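# Transfer a row of edge-standing blocks into the tray

## Task

Get the row of blocks into the tray so that each block still stands on its edge and the blocks sit face against face; afterwards release them and withdraw the grippers.

## Robot and tools

Robot: two arms, left_arm and right_arm, each with a parallel two-finger gripper. Both report in one scene frame with its origin on the table top midway between the arms. +z is up, +x runs out over the table, and left_arm sits on the +y side. The names left and right do not refer to sides of any camera image. A gripper's fingers extend along its own +z axis and separate along its own y axis. end_effector_position is the point between the finger pads, roughly 1 cm short of the fingertips.

Row format (used everywhere): one flat list of 16 numbers covering both arms, even when only one arm should move. Order: left_arm x, y, z, qw, qx, qy, qz, opening, then the same eight for right_arm. x, y, z are an absolute target position for that gripper in metres, scene frame. qw, qx, qy, qz are an absolute target orientation quaternion with w first, scene frame. opening is a scale from -1 (closed) to +1 (fully open, 0.094 m); it is a commanded finger setting, not an offset.

execute_actions(actions): a list of up to 15 actions, performed in turn. Each action is a table of at most 15 rows; each row lasts one control step of 1/30 s, and a table with fewer rows keeps repeating its final row until the action's 15 steps are used. An empty list simply returns the current state and images. Any target lying more than 0.6 m from that gripper's present position, measured along any of the gripper's own axes, makes the action refused for both arms. A malformed action, or a first action failing that check against the last reported state, means the whole call is rejected and nothing moves. To hold an orientation steady, repeat one fixed quaternion in every row rather than copying the drifted one from results.

move(target, speed, blocking): target is one 16-number row as above, an absolute pose for each gripper. Each gripper follows a straight line there; both paths finish together and last between 0.5 and 10 s (cut off at 10 s if longer). Rotation takes the shorter direction. speed is the path's peak speed in m/s, 0.002 to 0.5, default 0.25; rotation is capped at double that value in rad/s. Openings are applied at the start. Paths ignore obstacles and the other arm; grippers lag, may wander, and can exceed speed near full reach. Faster contact hits harder, and aiming further beyond a contact pushes harder. blocking=false returns after 0.5 s while motion continues; until a result shows the move has ended, further moves and execute_actions are refused, so use wait or stop first. The result adds a move: line giving the ending (done, off_target, moving, held, fault) and active limits, plus each gripper's distance to its pose. If only one arm is named, the other finished fine. held as an ending means a check blocked the final step; limits=paced means the sent pose was clipped; limits=held means some steps were blocked, after which the arm may jump faster than speed.

wait(seconds): 0 to 10 s; the arms keep their last commands and a running move continues (the wait ends early if it finishes). stop(): brakes the current move, needing some distance; the fingers continue. zoom_image(camera, region): camera is cam_high, cam_low, cam_left_wrist or cam_right_wrist (all 504x504); region is [x0, y0, x1, y1] in pixels from the top-left, at most 504 by 504. finished_scene(scene): ends scene 1 or 2 permanently and reports success; the goal must already hold and keep holding.

Controller behaviour: every step the commanded pose is clipped to within 70 mm and 16 degrees of the measured pose, and the arm then goes at most to that clipped pose, so distant targets need repeated commands. Position wins over orientation when both cannot be met. Final poses often miss by a centimetre or more, usually low; reported positions are less accurate at long reach. Hand target lines show what each arm is currently driven to. A pose unreachable line says the clearance check altered or blocked commands for the named arm. Joint limits (rad): waist -2.618 to 3.054, shoulder 0 to 3.142, elbow 0 to 3.142, wrist pitch -1.571 to 1.571, wrist yaw -1.571 to 1.571, wrist roll -2.094 to 2.094.

Gripping: grip_measured is the measured finger opening on the command scale; the last joint value gives it in metres. Readings can be off by about 1 mm per gripper, consistently. To hold something, command roughly 0.03 below grip_measured (less for a lighter hold). Pad force is about 50 to 62 N, lower for parts thinner than about 2 mm, with a brief spike at first contact.

Cautions: nothing may leave the table. Avoid drops, slips, slams and hard pushes, and never let the arms collide or press on each other. Occasional brief tugs on held parts or pushes on loose objects may happen. An arm meant to stay still should get the same full pose and opening in every call. Holding loads heats motors: a MOTOR HOT warning appears at 75 °C, a 10 s stop of that arm at 90 °C, and at 100 °C the arm and gripper go limp and drop. FAULT lines report stops. Shorter robot time, smooth motion and less effort are better.

Each tool is called after "Request:" by a JSON object that holds its "fn" and its "kwargs".

## Session

Request:
{"fn": "execute_actions", "kwargs": {"actions": []}}

Scene clock: 0.00 s.
left_arm: end_effector_position=(+0.2668, -0.0391, +0.1311) grip_measured=+1.000 end_effector_quat_wxyz=(+0.151, +0.936, +0.125, +0.291) | right_arm: end_effector_position=(+0.4664, -0.2879, +0.2653) grip_measured=+1.000 end_effector_quat_wxyz=(-0.134, +0.740, +0.480, +0.452)
Joint positions: left_arm=[-0.897  1.957  1.591 -0.673 -0.427  1.919  0.094] | right_arm=[-0.56   1.787  1.75  -1.077 -0.904  1.841  0.094]
Joint velocities: left_arm=[ 0.017 -0.002  0.002 -0.037 -0.051  0.022  0.   ] | right_arm=[ 0.002 -0.002  0.002 -0.066  0.037 -0.022  0.   ]
Motor temperatures (°C, as the motors report them): left_arm=[23 21 21 24 22 23] | right_arm=[21 24 20 22 20 22]
Hand target (left_arm): +0.266, -0.038, +0.134; +0.151, +0.937, +0.126, +0.290
Hand target (right_arm): +0.465, -0.286, +0.275; -0.128, +0.732, +0.484, +0.461

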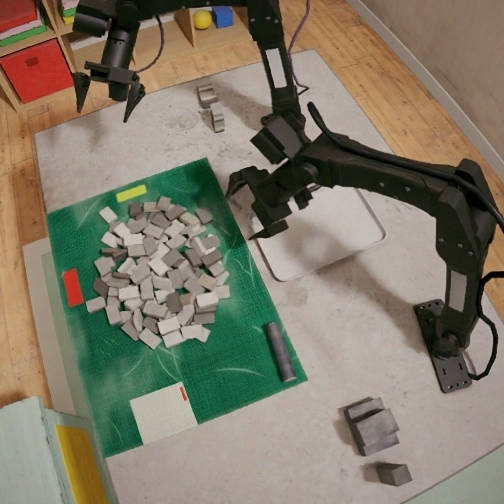

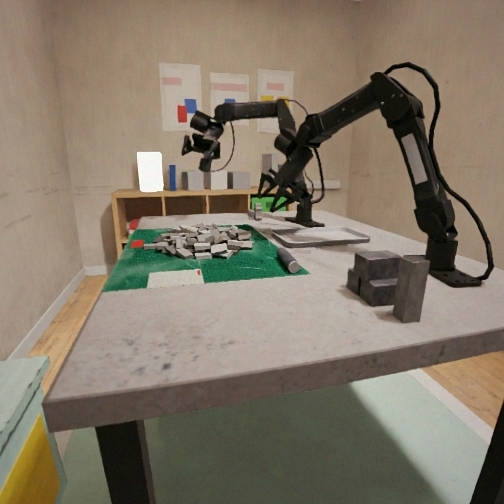

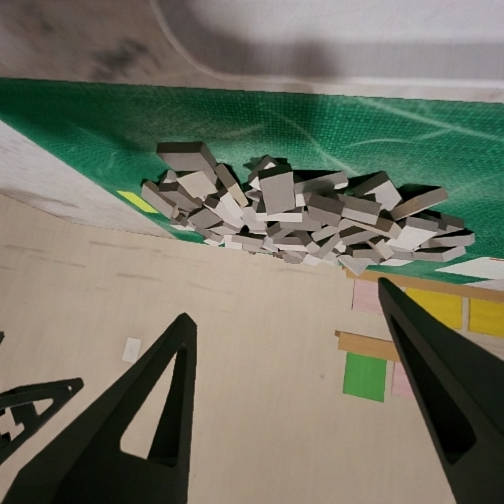

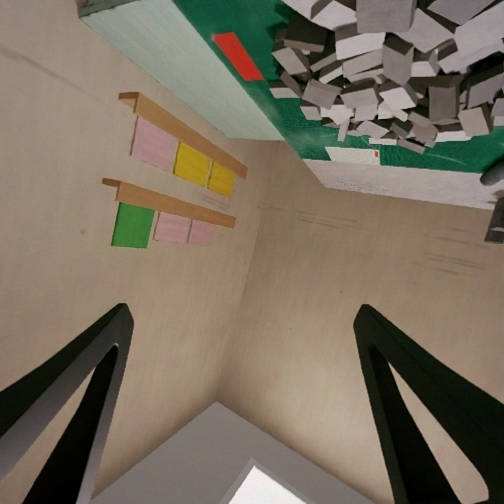

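Request:
{"fn": "zoom_image", "kwargs": {"camera": "cam_high", "region": [320, 370, 440, 500]}}

Request:
{"fn": "zoom_image", "kwargs": {"camera": "cam_high", "region": [170, 70, 260, 150]}}

Request:
{"fn": "zoom_image", "kwargs": {"camera": "cam_low", "region": [320, 230, 450, 340]}}

Region (320, 370, 440, 500) of cam_high's 504x504 image, scaled by 3.877, with more detail than that image has; it fills the left 465 columns of this view, and the rest is white.

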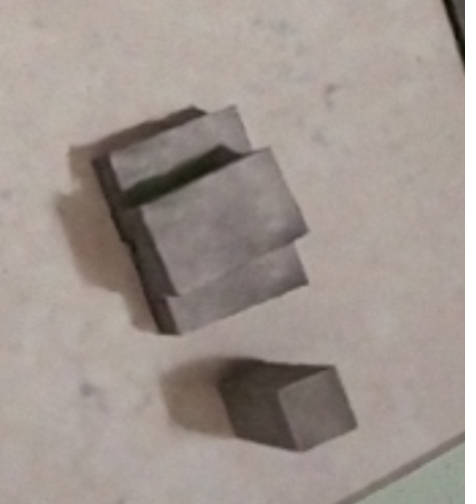

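Region (170, 70, 260, 150) of cam_high's 504x504 image, scaled by 5.600, with more detail than that image has.

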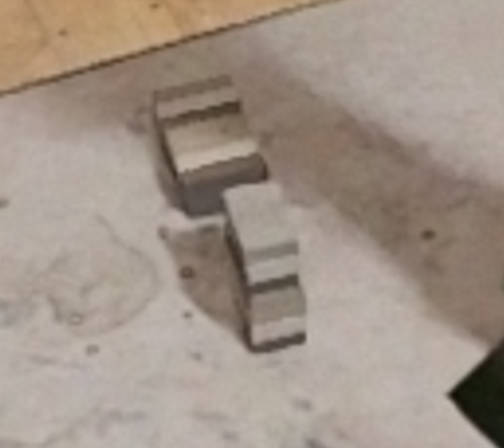

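Region (320, 230, 450, 340) of cam_low's 504x504 image, scaled by 3.877, with more detail than that image has; it fills the top 426 rows of this view, and the rest is white.

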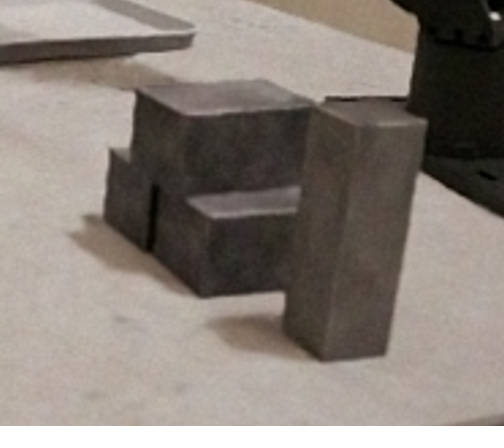

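Request:
{"fn": "move", "kwargs": {"target": [0.2,0.3,0.2,0,1,0,0,1,0.2,-0.4,0.22,0,1,0,0,1]}}

Scene clock: 13.50 s.
left_arm: end_effector_position=(+0.2057, +0.2998, +0.1949) grip_measured=+1.000 end_effector_quat_wxyz=(-0.128, +0.945, +0.274, +0.124) | right_arm: end_effector_position=(+0.2072, -0.4018, +0.2203) grip_measured=+1.000 end_effector_quat_wxyz=(+0.004, +0.984, +0.122, +0.128)
Joint positions: left_arm=[-0.313  1.447  1.412 -1.537 -0.358  2.085  0.094] | right_arm=[-1.021  1.248  1.386 -1.553 -0.204  2.077  0.094]
Joint velocities: left_arm=[-0.012  0.007  0.007  0.022  0.066 -0.007  0.   ] | right_arm=[-0.007 -0.002  0.017  0.007 -0.007 -0.051  0.   ]
Motor temperatures (°C, as the motors report them): left_arm=[23 23 22 24 22 23] | right_arm=[21 25 21 23 20 22]
Hand target (left_arm): +0.204, +0.301, +0.197; -0.143, +0.947, +0.264, +0.117
Hand target (right_arm): +0.198, -0.397, +0.220; +0.003, +0.986, +0.114, +0.120
Off the commanded pose (left_arm): 0.008 m, 38 deg; orientation clipped at the last step of the last action.
Off the commanded pose (right_arm): 0.007 m, 20 deg; orientation clipped at the last step of the last action.
joint sent to its limit (left arm) — the command would take joint 6 (wrist roll) past its upper limit, so that joint was sent only as far as its limit.
joint sent to its limit (right arm) — the command would take joint 4 (wrist pitch) past its lower limit and joint 6 (wrist roll) past its upper limit, so those joints were sent only as far as their limits.
move: off_target (left_arm, right_arm); limits=paced

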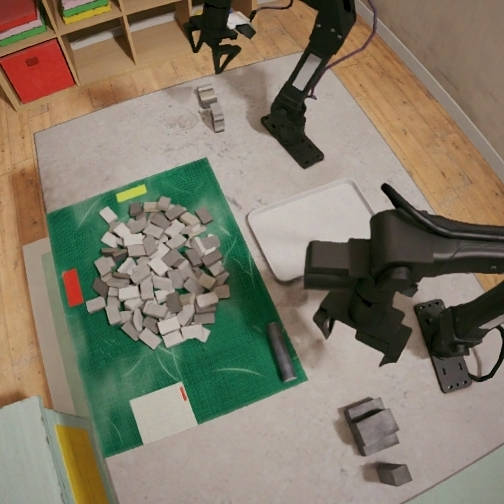

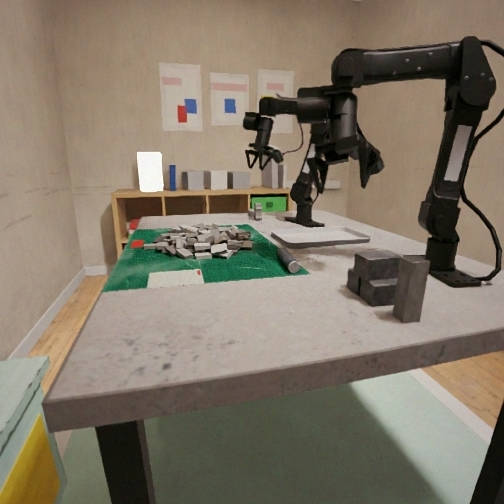

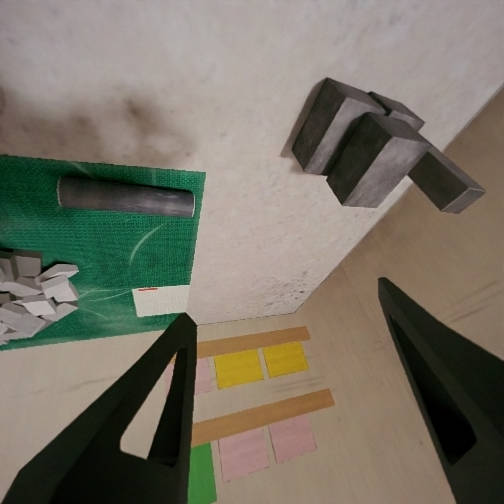

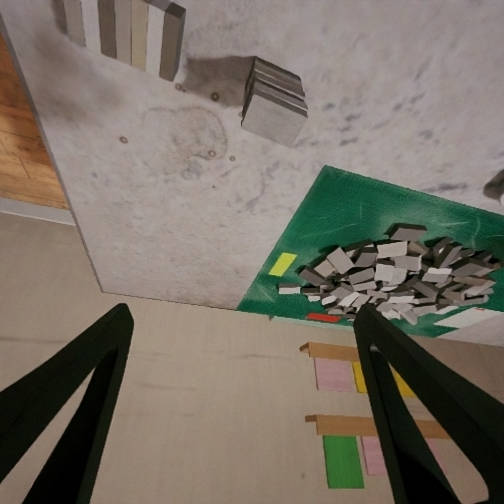

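Request:
{"fn": "move", "kwargs": {"target": [0.2,0.3,0.2,-0.13,0.945,0.274,0.124,1,0.22,-0.4,0.17,0,0.6,0.8,0,1], "speed": 0.4}}

Request:
{"fn": "move", "kwargs": {"target": [0.2,0.3,0.2,-0.13,0.945,0.274,0.124,1,0.22,-0.4,0.15,0,0,1,0,1], "speed": 0.4}}

Scene clock: 25.03 s.
left_arm: end_effector_position=(+0.2054, +0.3003, +0.1951) grip_measured=+1.000 end_effector_quat_wxyz=(-0.129, +0.944, +0.277, +0.124) | right_arm: end_effector_position=(+0.2183, -0.3979, +0.1763) grip_measured=+1.000 end_effector_quat_wxyz=(+0.001, +0.607, +0.795, +0.007)
Joint positions: left_arm=[-0.313  1.447  1.412 -1.539 -0.36   2.078  0.094] | right_arm=[-0.815  1.38   1.327 -1.514 -0.014  0.677  0.094]
Joint velocities: left_arm=[-0.002  0.007 -0.017  0.007  0.037 -0.037  0.   ] | right_arm=[ 0.002 -0.017  0.002 -0.095  0.007 -0.022  0.   ]
Motor temperatures (°C, as the motors report them): left_arm=[23 23 22 24 22 23] | right_arm=[21 25 21 23 20 22]
Hand target (left_arm): +0.200, +0.300, +0.200; -0.130, +0.945, +0.274, +0.124
Hand target (right_arm): +0.220, -0.400, +0.170; -0.001, +0.600, +0.800, +0.000
Off the commanded pose (left_arm): 0.007 m, 0 deg.
Off the commanded pose (right_arm): 0.007 m, 1 deg.
move: done

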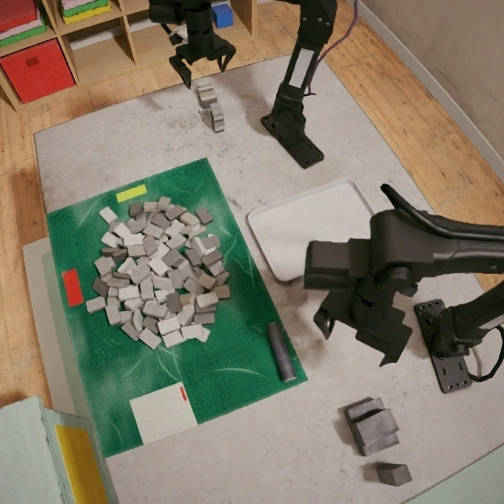

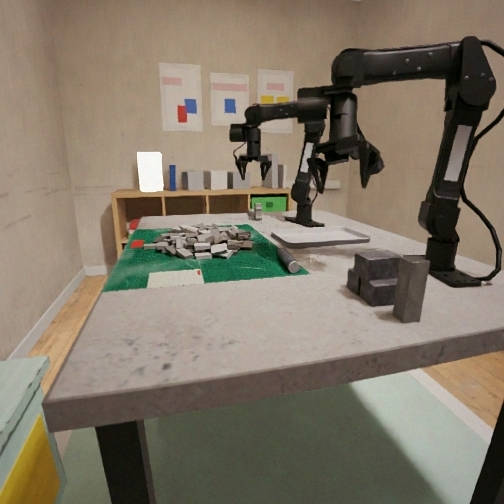

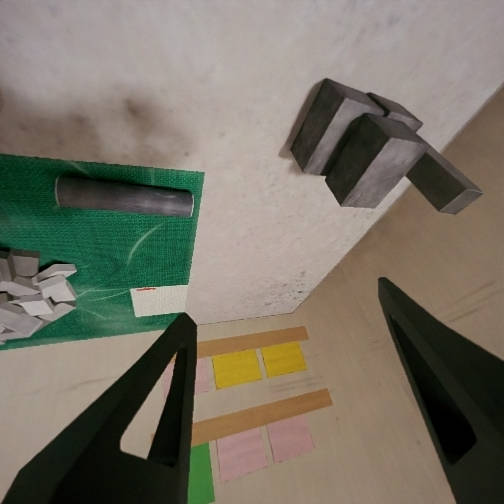

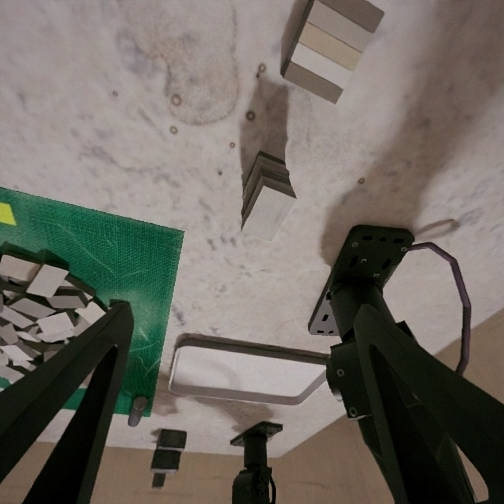

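Scene clock: 27.37 s.
left_arm: end_effector_position=(+0.2054, +0.3003, +0.1951) grip_measured=+1.000 end_effector_quat_wxyz=(-0.129, +0.944, +0.277, +0.124) | right_arm: end_effector_position=(+0.2185, -0.3993, +0.1540) grip_measured=+1.000 end_effector_quat_wxyz=(-0.002, +0.007, +1.000, +0.002)
Joint positions: left_arm=[-0.313  1.447  1.412 -1.539 -0.36   2.078  0.094] | right_arm=[-0.81   1.38   1.237 -1.434 -0.001 -0.608  0.094]
Joint velocities: left_arm=[-0.007  0.007 -0.002 -0.007  0.007  0.022  0.   ] | right_arm=[ 0.007 -0.012 -0.022 -0.051 -0.037 -0.007  0.   ]
Motor temperatures (°C, as the motors report them): left_arm=[23 23 22 24 22 23] | right_arm=[21 25 21 23 20 22]
Hand target (left_arm): +0.200, +0.300, +0.200; -0.130, +0.945, +0.274, +0.124
Hand target (right_arm): +0.220, -0.400, +0.150; -0.000, +0.000, +1.000, +0.000
Off the commanded pose (left_arm): 0.007 m, 0 deg.
Off the commanded pose (right_arm): 0.004 m, 1 deg.
move: done

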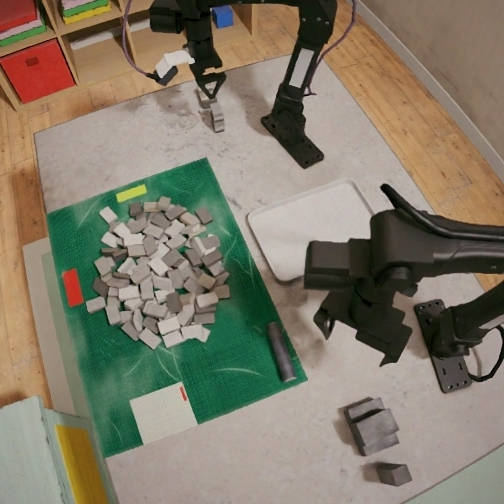

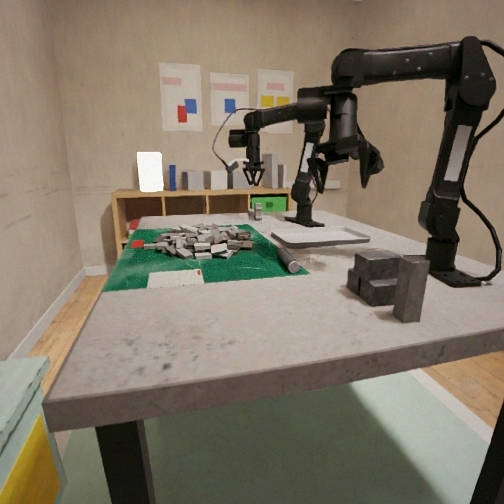

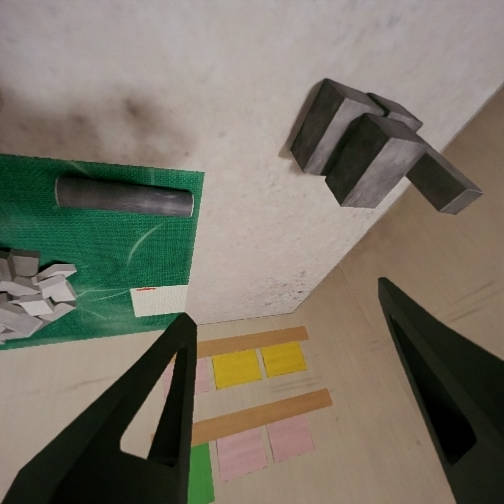

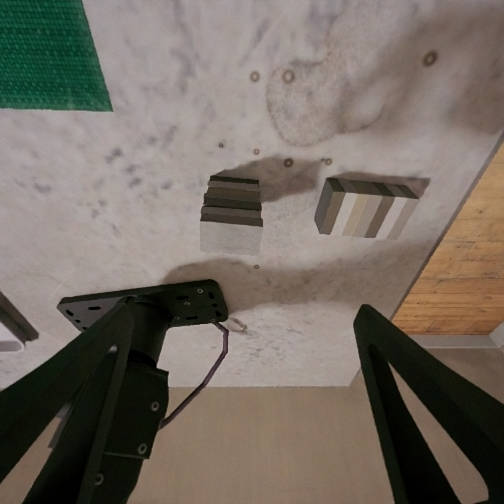

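Request:
{"fn": "move", "kwargs": {"target": [0.2,0.3,0.2,-0.13,0.945,0.274,0.124,1,0.23,-0.5,0.09,0,0,1,0,1], "speed": 0.15}}

Scene clock: 35.03 s.
left_arm: end_effector_position=(+0.2054, +0.3003, +0.1951) grip_measured=+1.000 end_effector_quat_wxyz=(-0.129, +0.944, +0.277, +0.124) | right_arm: end_effector_position=(+0.2213, -0.4887, +0.0844) grip_measured=+1.000 end_effector_quat_wxyz=(-0.015, +0.004, +1.000, +0.017)
Joint positions: left_arm=[-0.313  1.447  1.412 -1.539 -0.36   2.078  0.094] | right_arm=[-1.063  1.672  1.237 -1.182  0.    -0.868  0.094]
Joint velocities: left_arm=[-0.012 -0.007  0.017 -0.066  0.022 -0.022  0.   ] | right_arm=[ 0.007  0.012 -0.012  0.007  0.022 -0.037  0.   ]
Motor temperatures (°C, as the motors report them): left_arm=[23 23 23 24 22 23] | right_arm=[21 25 21 23 20 22]
Hand target (left_arm): +0.200, +0.300, +0.200; -0.130, +0.945, +0.274, +0.124
Hand target (right_arm): +0.229, -0.499, +0.091; +0.000, +0.000, +1.000, +0.000
Off the commanded pose (left_arm): 0.007 m, 0 deg.
Off the commanded pose (right_arm): 0.015 m, 3 deg.
move: off_target (right_arm)

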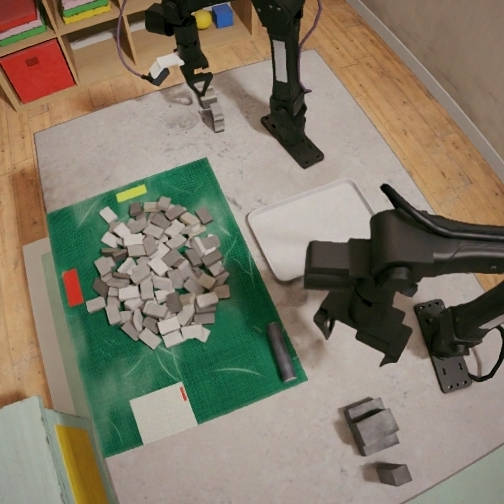

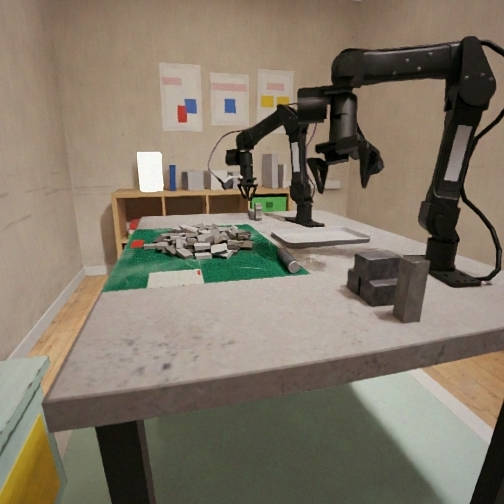

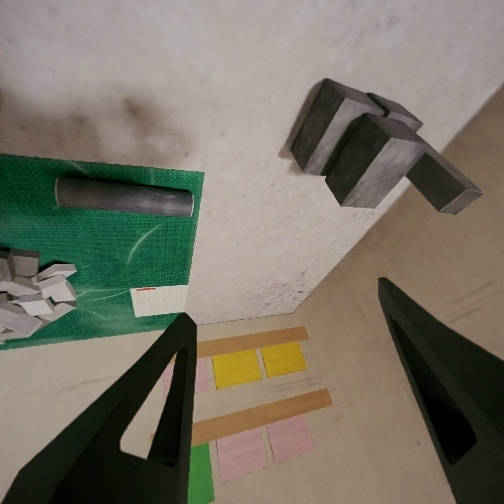

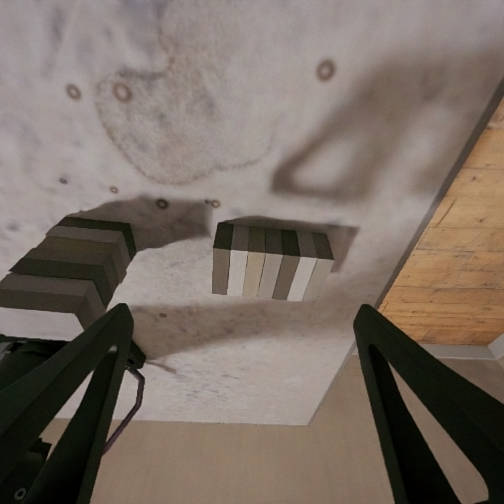

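Request:
{"fn": "move", "kwargs": {"target": [0.2,0.3,0.2,-0.13,0.945,0.274,0.124,1,0.228,-0.515,0.065,0,0.035,1,0,1], "speed": 0.05}}

Scene clock: 44.17 s.
left_arm: end_effector_position=(+0.2054, +0.3003, +0.1951) grip_measured=+1.000 end_effector_quat_wxyz=(-0.129, +0.944, +0.277, +0.124) | right_arm: end_effector_position=(+0.2271, -0.5108, +0.0681) grip_measured=+1.000 end_effector_quat_wxyz=(-0.003, +0.026, +1.000, +0.003)
Joint positions: left_arm=[-0.313  1.447  1.412 -1.539 -0.36   2.078  0.094] | right_arm=[-1.095  1.729  1.237 -1.089  0.    -0.854  0.094]
Joint velocities: left_arm=[-0.007 -0.012 -0.012  0.022  0.051 -0.022  0.   ] | right_arm=[-0.002 -0.007  0.007 -0.022 -0.022 -0.051  0.   ]
Motor temperatures (°C, as the motors report them): left_arm=[23 23 23 24 22 23] | right_arm=[21 25 21 23 20 22]
Hand target (left_arm): +0.200, +0.300, +0.200; -0.130, +0.945, +0.274, +0.124
Hand target (right_arm): +0.228, -0.515, +0.065; -0.000, +0.035, +0.999, +0.000
Off the commanded pose (left_arm): 0.007 m, 0 deg.
Off the commanded pose (right_arm): 0.005 m, 1 deg.
move: done

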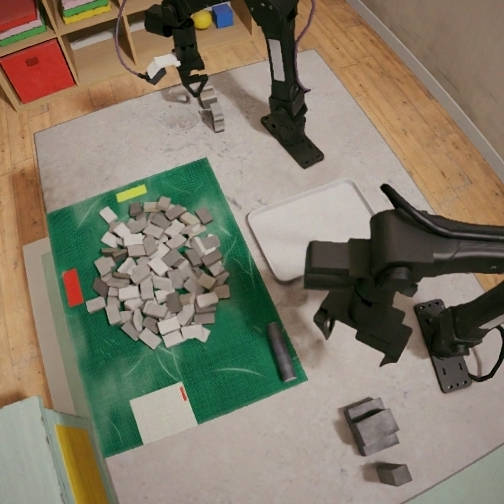

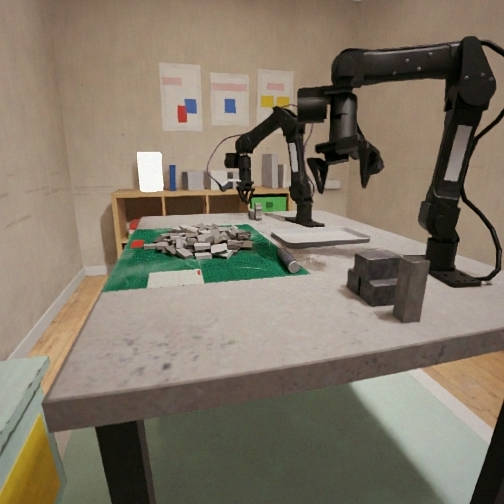

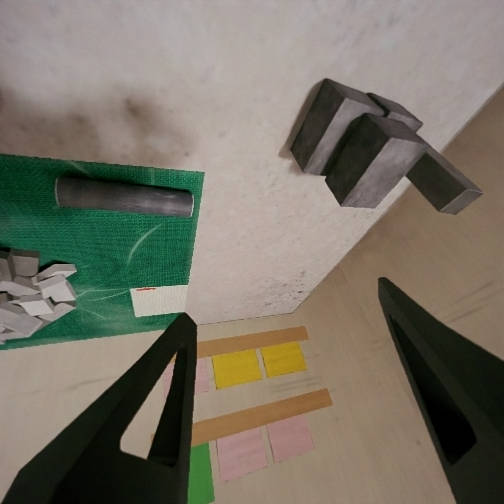

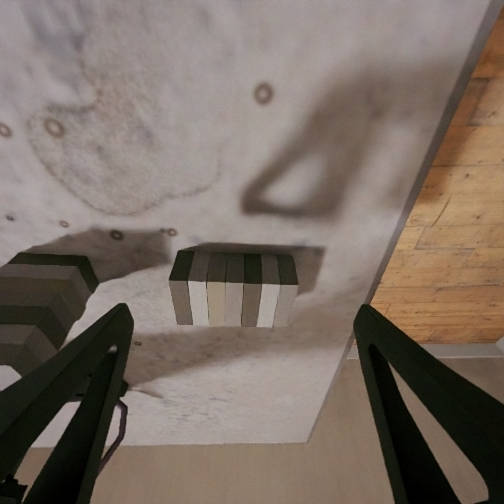

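Request:
{"fn": "move", "kwargs": {"target": [0.2,0.3,0.2,-0.13,0.945,0.274,0.124,1,0.215,-0.508,0.04,0,0.045,1,0,1], "speed": 0.04}}

Scene clock: 48.20 s.
left_arm: end_effector_position=(+0.2054, +0.3003, +0.1951) grip_measured=+1.000 end_effector_quat_wxyz=(-0.129, +0.944, +0.277, +0.124) | right_arm: end_effector_position=(+0.2161, -0.5060, +0.0407) grip_measured=+1.000 end_effector_quat_wxyz=(-0.005, +0.037, +0.999, +0.006)
Joint positions: left_arm=[-0.313  1.447  1.412 -1.539 -0.36   2.078  0.094] | right_arm=[-1.114  1.729  1.123 -0.981  0.    -0.853  0.094]
Joint velocities: left_arm=[ 0.022  0.012  0.002  0.037 -0.022  0.022  0.   ] | right_arm=[ 0.002 -0.017  0.002  0.037  0.095 -0.007  0.   ]
Motor temperatures (°C, as the motors report them): left_arm=[23 23 23 24 22 23] | right_arm=[21 25 21 23 20 22]
Hand target (left_arm): +0.200, +0.300, +0.200; -0.130, +0.945, +0.274, +0.124
Hand target (right_arm): +0.215, -0.508, +0.040; -0.000, +0.045, +0.999, +0.000
Off the commanded pose (left_arm): 0.007 m, 0 deg.
Off the commanded pose (right_arm): 0.002 m, 1 deg.
move: done

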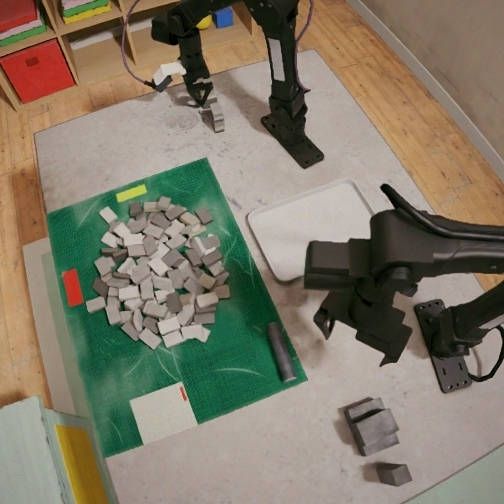

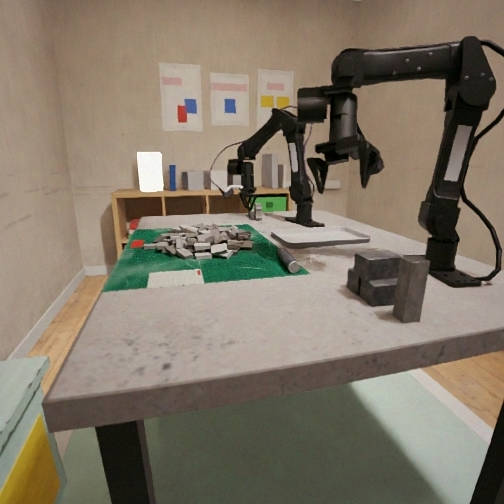

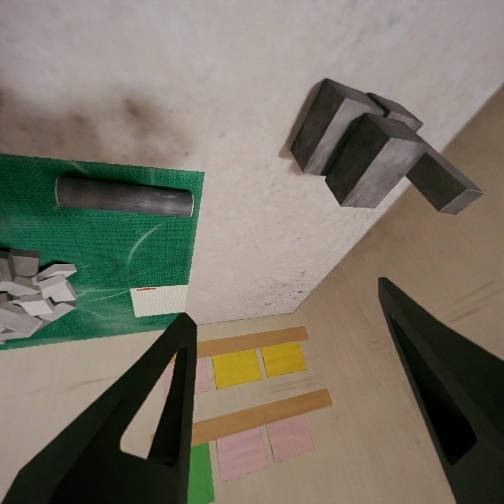

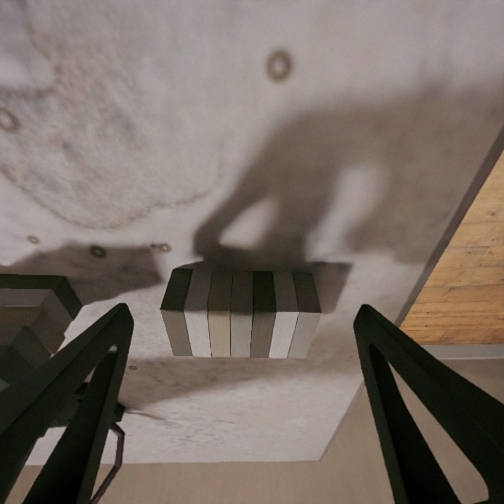

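Request:
{"fn": "move", "kwargs": {"target": [0.2,0.3,0.2,-0.13,0.945,0.274,0.124,1,0.204,-0.506,0.02,0,0.045,1,0,1], "speed": 0.03}}

Request:
{"fn": "zoom_image", "kwargs": {"camera": "cam_high", "region": [160, 60, 250, 140]}}

Scene clock: 55.67 s.
left_arm: end_effector_position=(+0.2054, +0.3003, +0.1951) grip_measured=+1.000 end_effector_quat_wxyz=(-0.129, +0.944, +0.277, +0.124) | right_arm: end_effector_position=(+0.2055, -0.5044, +0.0214) grip_measured=+1.000 end_effector_quat_wxyz=(-0.004, +0.046, +0.999, +0.005)
Joint positions: left_arm=[-0.313  1.447  1.412 -1.539 -0.36   2.078  0.094] | right_arm=[-1.14   1.729  1.04  -0.895  0.    -0.86   0.094]
Joint velocities: left_arm=[-0.012  0.002 -0.012  0.066  0.007 -0.095  0.   ] | right_arm=[ 0.007  0.007  0.002  0.007 -0.007  0.037  0.   ]
Motor temperatures (°C, as the motors report them): left_arm=[23 23 23 24 22 23] | right_arm=[21 25 21 23 20 22]
Hand target (left_arm): +0.200, +0.300, +0.200; -0.130, +0.945, +0.274, +0.124
Hand target (right_arm): +0.204, -0.506, +0.020; -0.000, +0.045, +0.999, +0.000
Off the commanded pose (left_arm): 0.007 m, 0 deg.
Off the commanded pose (right_arm): 0.003 m, 1 deg.
move: done

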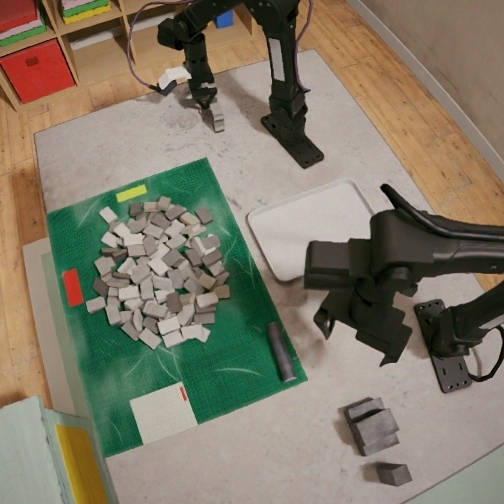

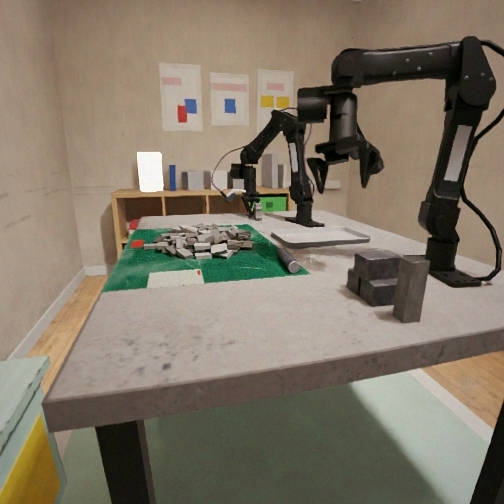

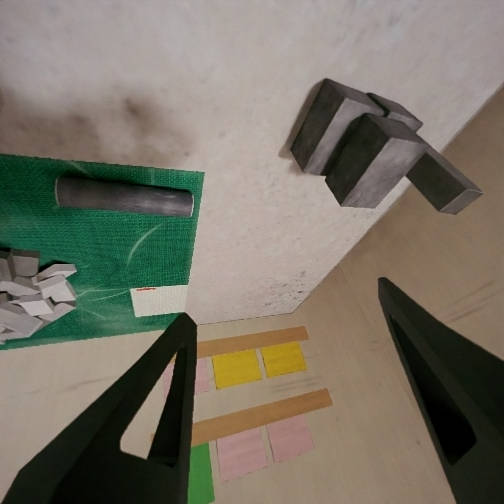

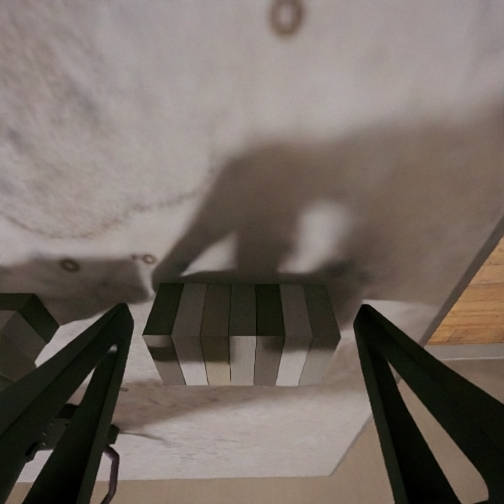

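Region (160, 60, 250, 140) of cam_high's 504x504 image, scaled by 5.600, with more detail than that image has.

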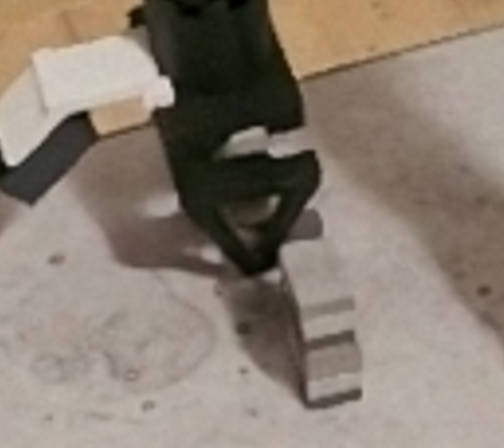

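Request:
{"fn": "move", "kwargs": {"target": [0.2,0.3,0.2,-0.13,0.945,0.274,0.124,1,0.197,-0.505,0.016,0,0.045,1,0,1], "speed": 0.03}}

Request:
{"fn": "move", "kwargs": {"target": [0.2,0.3,0.2,-0.13,0.945,0.274,0.124,1,0.197,-0.505,0.016,0,0.045,1,0,0.3]}}

Scene clock: 61.03 s.
left_arm: end_effector_position=(+0.2054, +0.3003, +0.1951) grip_measured=+1.000 end_effector_quat_wxyz=(-0.129, +0.944, +0.277, +0.124) | right_arm: end_effector_position=(+0.1978, -0.5024, +0.0148) grip_measured=+1.000 end_effector_quat_wxyz=(-0.008, +0.047, +0.999, +0.010)
Joint positions: left_arm=[-0.313  1.447  1.412 -1.539 -0.36   2.078  0.094] | right_arm=[-1.159  1.729  1.01  -0.877  0.    -0.877  0.094]
Joint velocities: left_arm=[ 0.002  0.002 -0.012 -0.066 -0.081 -0.051  0.   ] | right_arm=[ 0.002  0.007 -0.002 -0.007 -0.066  0.007  0.   ]
Motor temperatures (°C, as the motors report them): left_arm=[23 23 23 24 22 23] | right_arm=[21 25 21 23 20 22]
Hand target (left_arm): +0.200, +0.300, +0.200; -0.130, +0.945, +0.274, +0.124
Hand target (right_arm): +0.197, -0.505, +0.016; -0.000, +0.045, +0.999, -0.000
Off the commanded pose (left_arm): 0.007 m, 0 deg.
Off the commanded pose (right_arm): 0.003 m, 1 deg.
move: done

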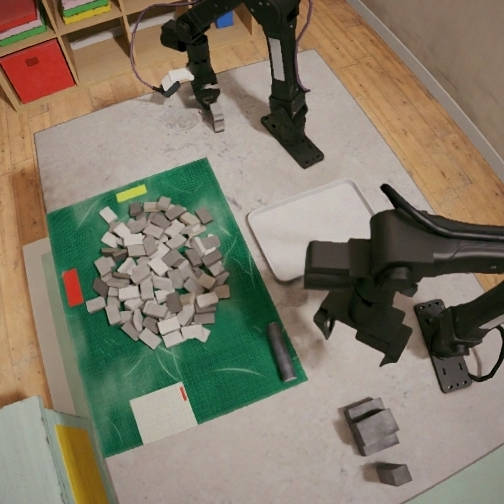

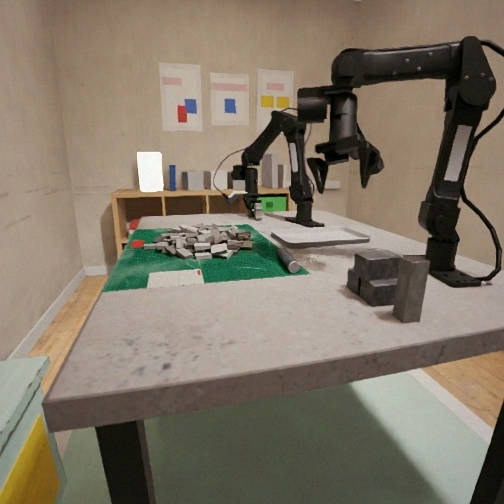

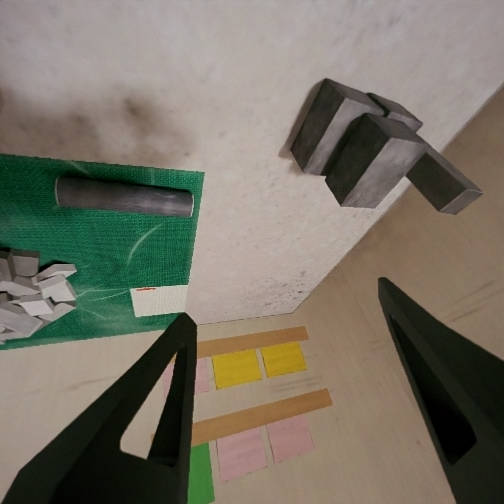

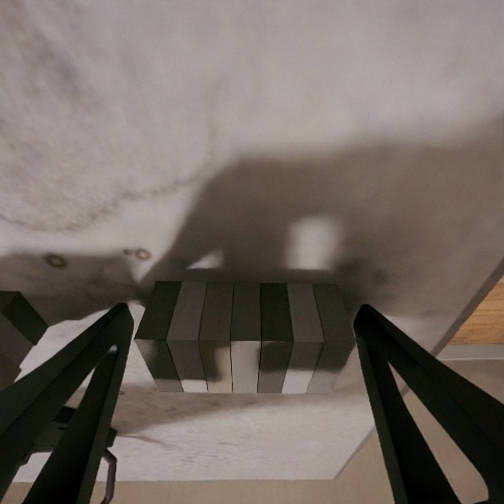

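Scene clock: 61.73 s.
left_arm: end_effector_position=(+0.2054, +0.3003, +0.1951) grip_measured=+1.000 end_effector_quat_wxyz=(-0.129, +0.944, +0.277, +0.124) | right_arm: end_effector_position=(+0.1979, -0.5025, +0.0148) grip_measured=+0.468 end_effector_quat_wxyz=(-0.007, +0.047, +0.999, +0.010)
Joint positions: left_arm=[-0.313  1.447  1.412 -1.539 -0.36   2.078  0.094] | right_arm=[-1.159  1.729  1.01  -0.876  0.    -0.877  0.069]
Joint velocities: left_arm=[ 0.017  0.002 -0.002 -0.037 -0.081 -0.051  0.   ] | right_arm=[-0.012 -0.012 -0.012 -0.081 -0.007 -0.007 -0.001]
Motor temperatures (°C, as the motors report them): left_arm=[23 23 23 24 22 23] | right_arm=[21 25 21 23 20 22]
Hand target (left_arm): +0.200, +0.300, +0.200; -0.130, +0.945, +0.274, +0.124
Hand target (right_arm): +0.197, -0.505, +0.016; -0.000, +0.045, +0.999, +0.000
Off the commanded pose (left_arm): 0.007 m, 0 deg.
Off the commanded pose (right_arm): 0.003 m, 1 deg.
move: done

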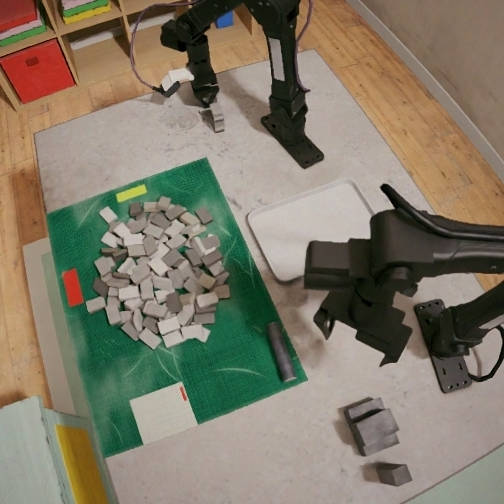

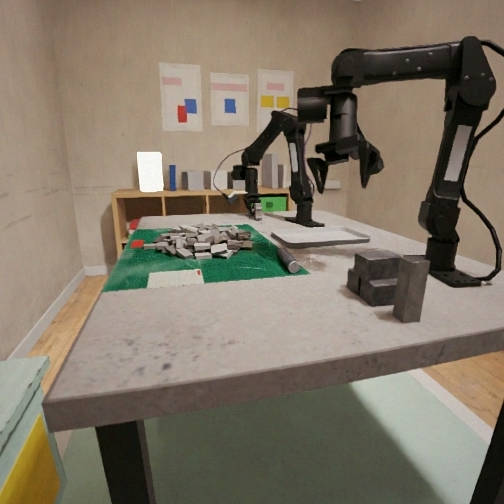

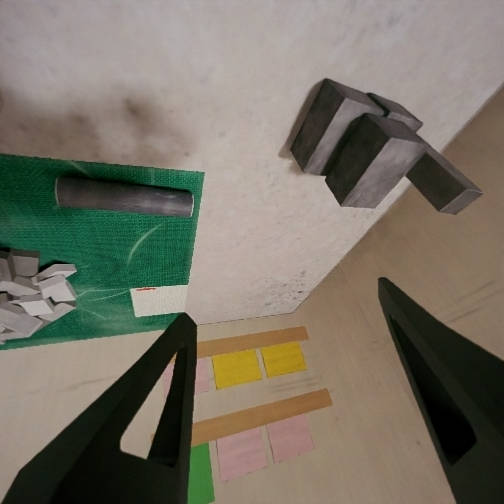

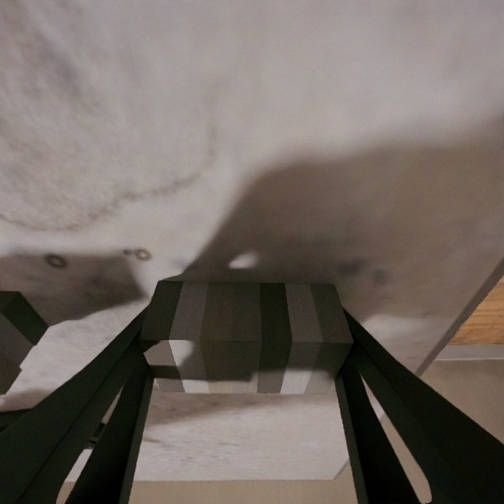

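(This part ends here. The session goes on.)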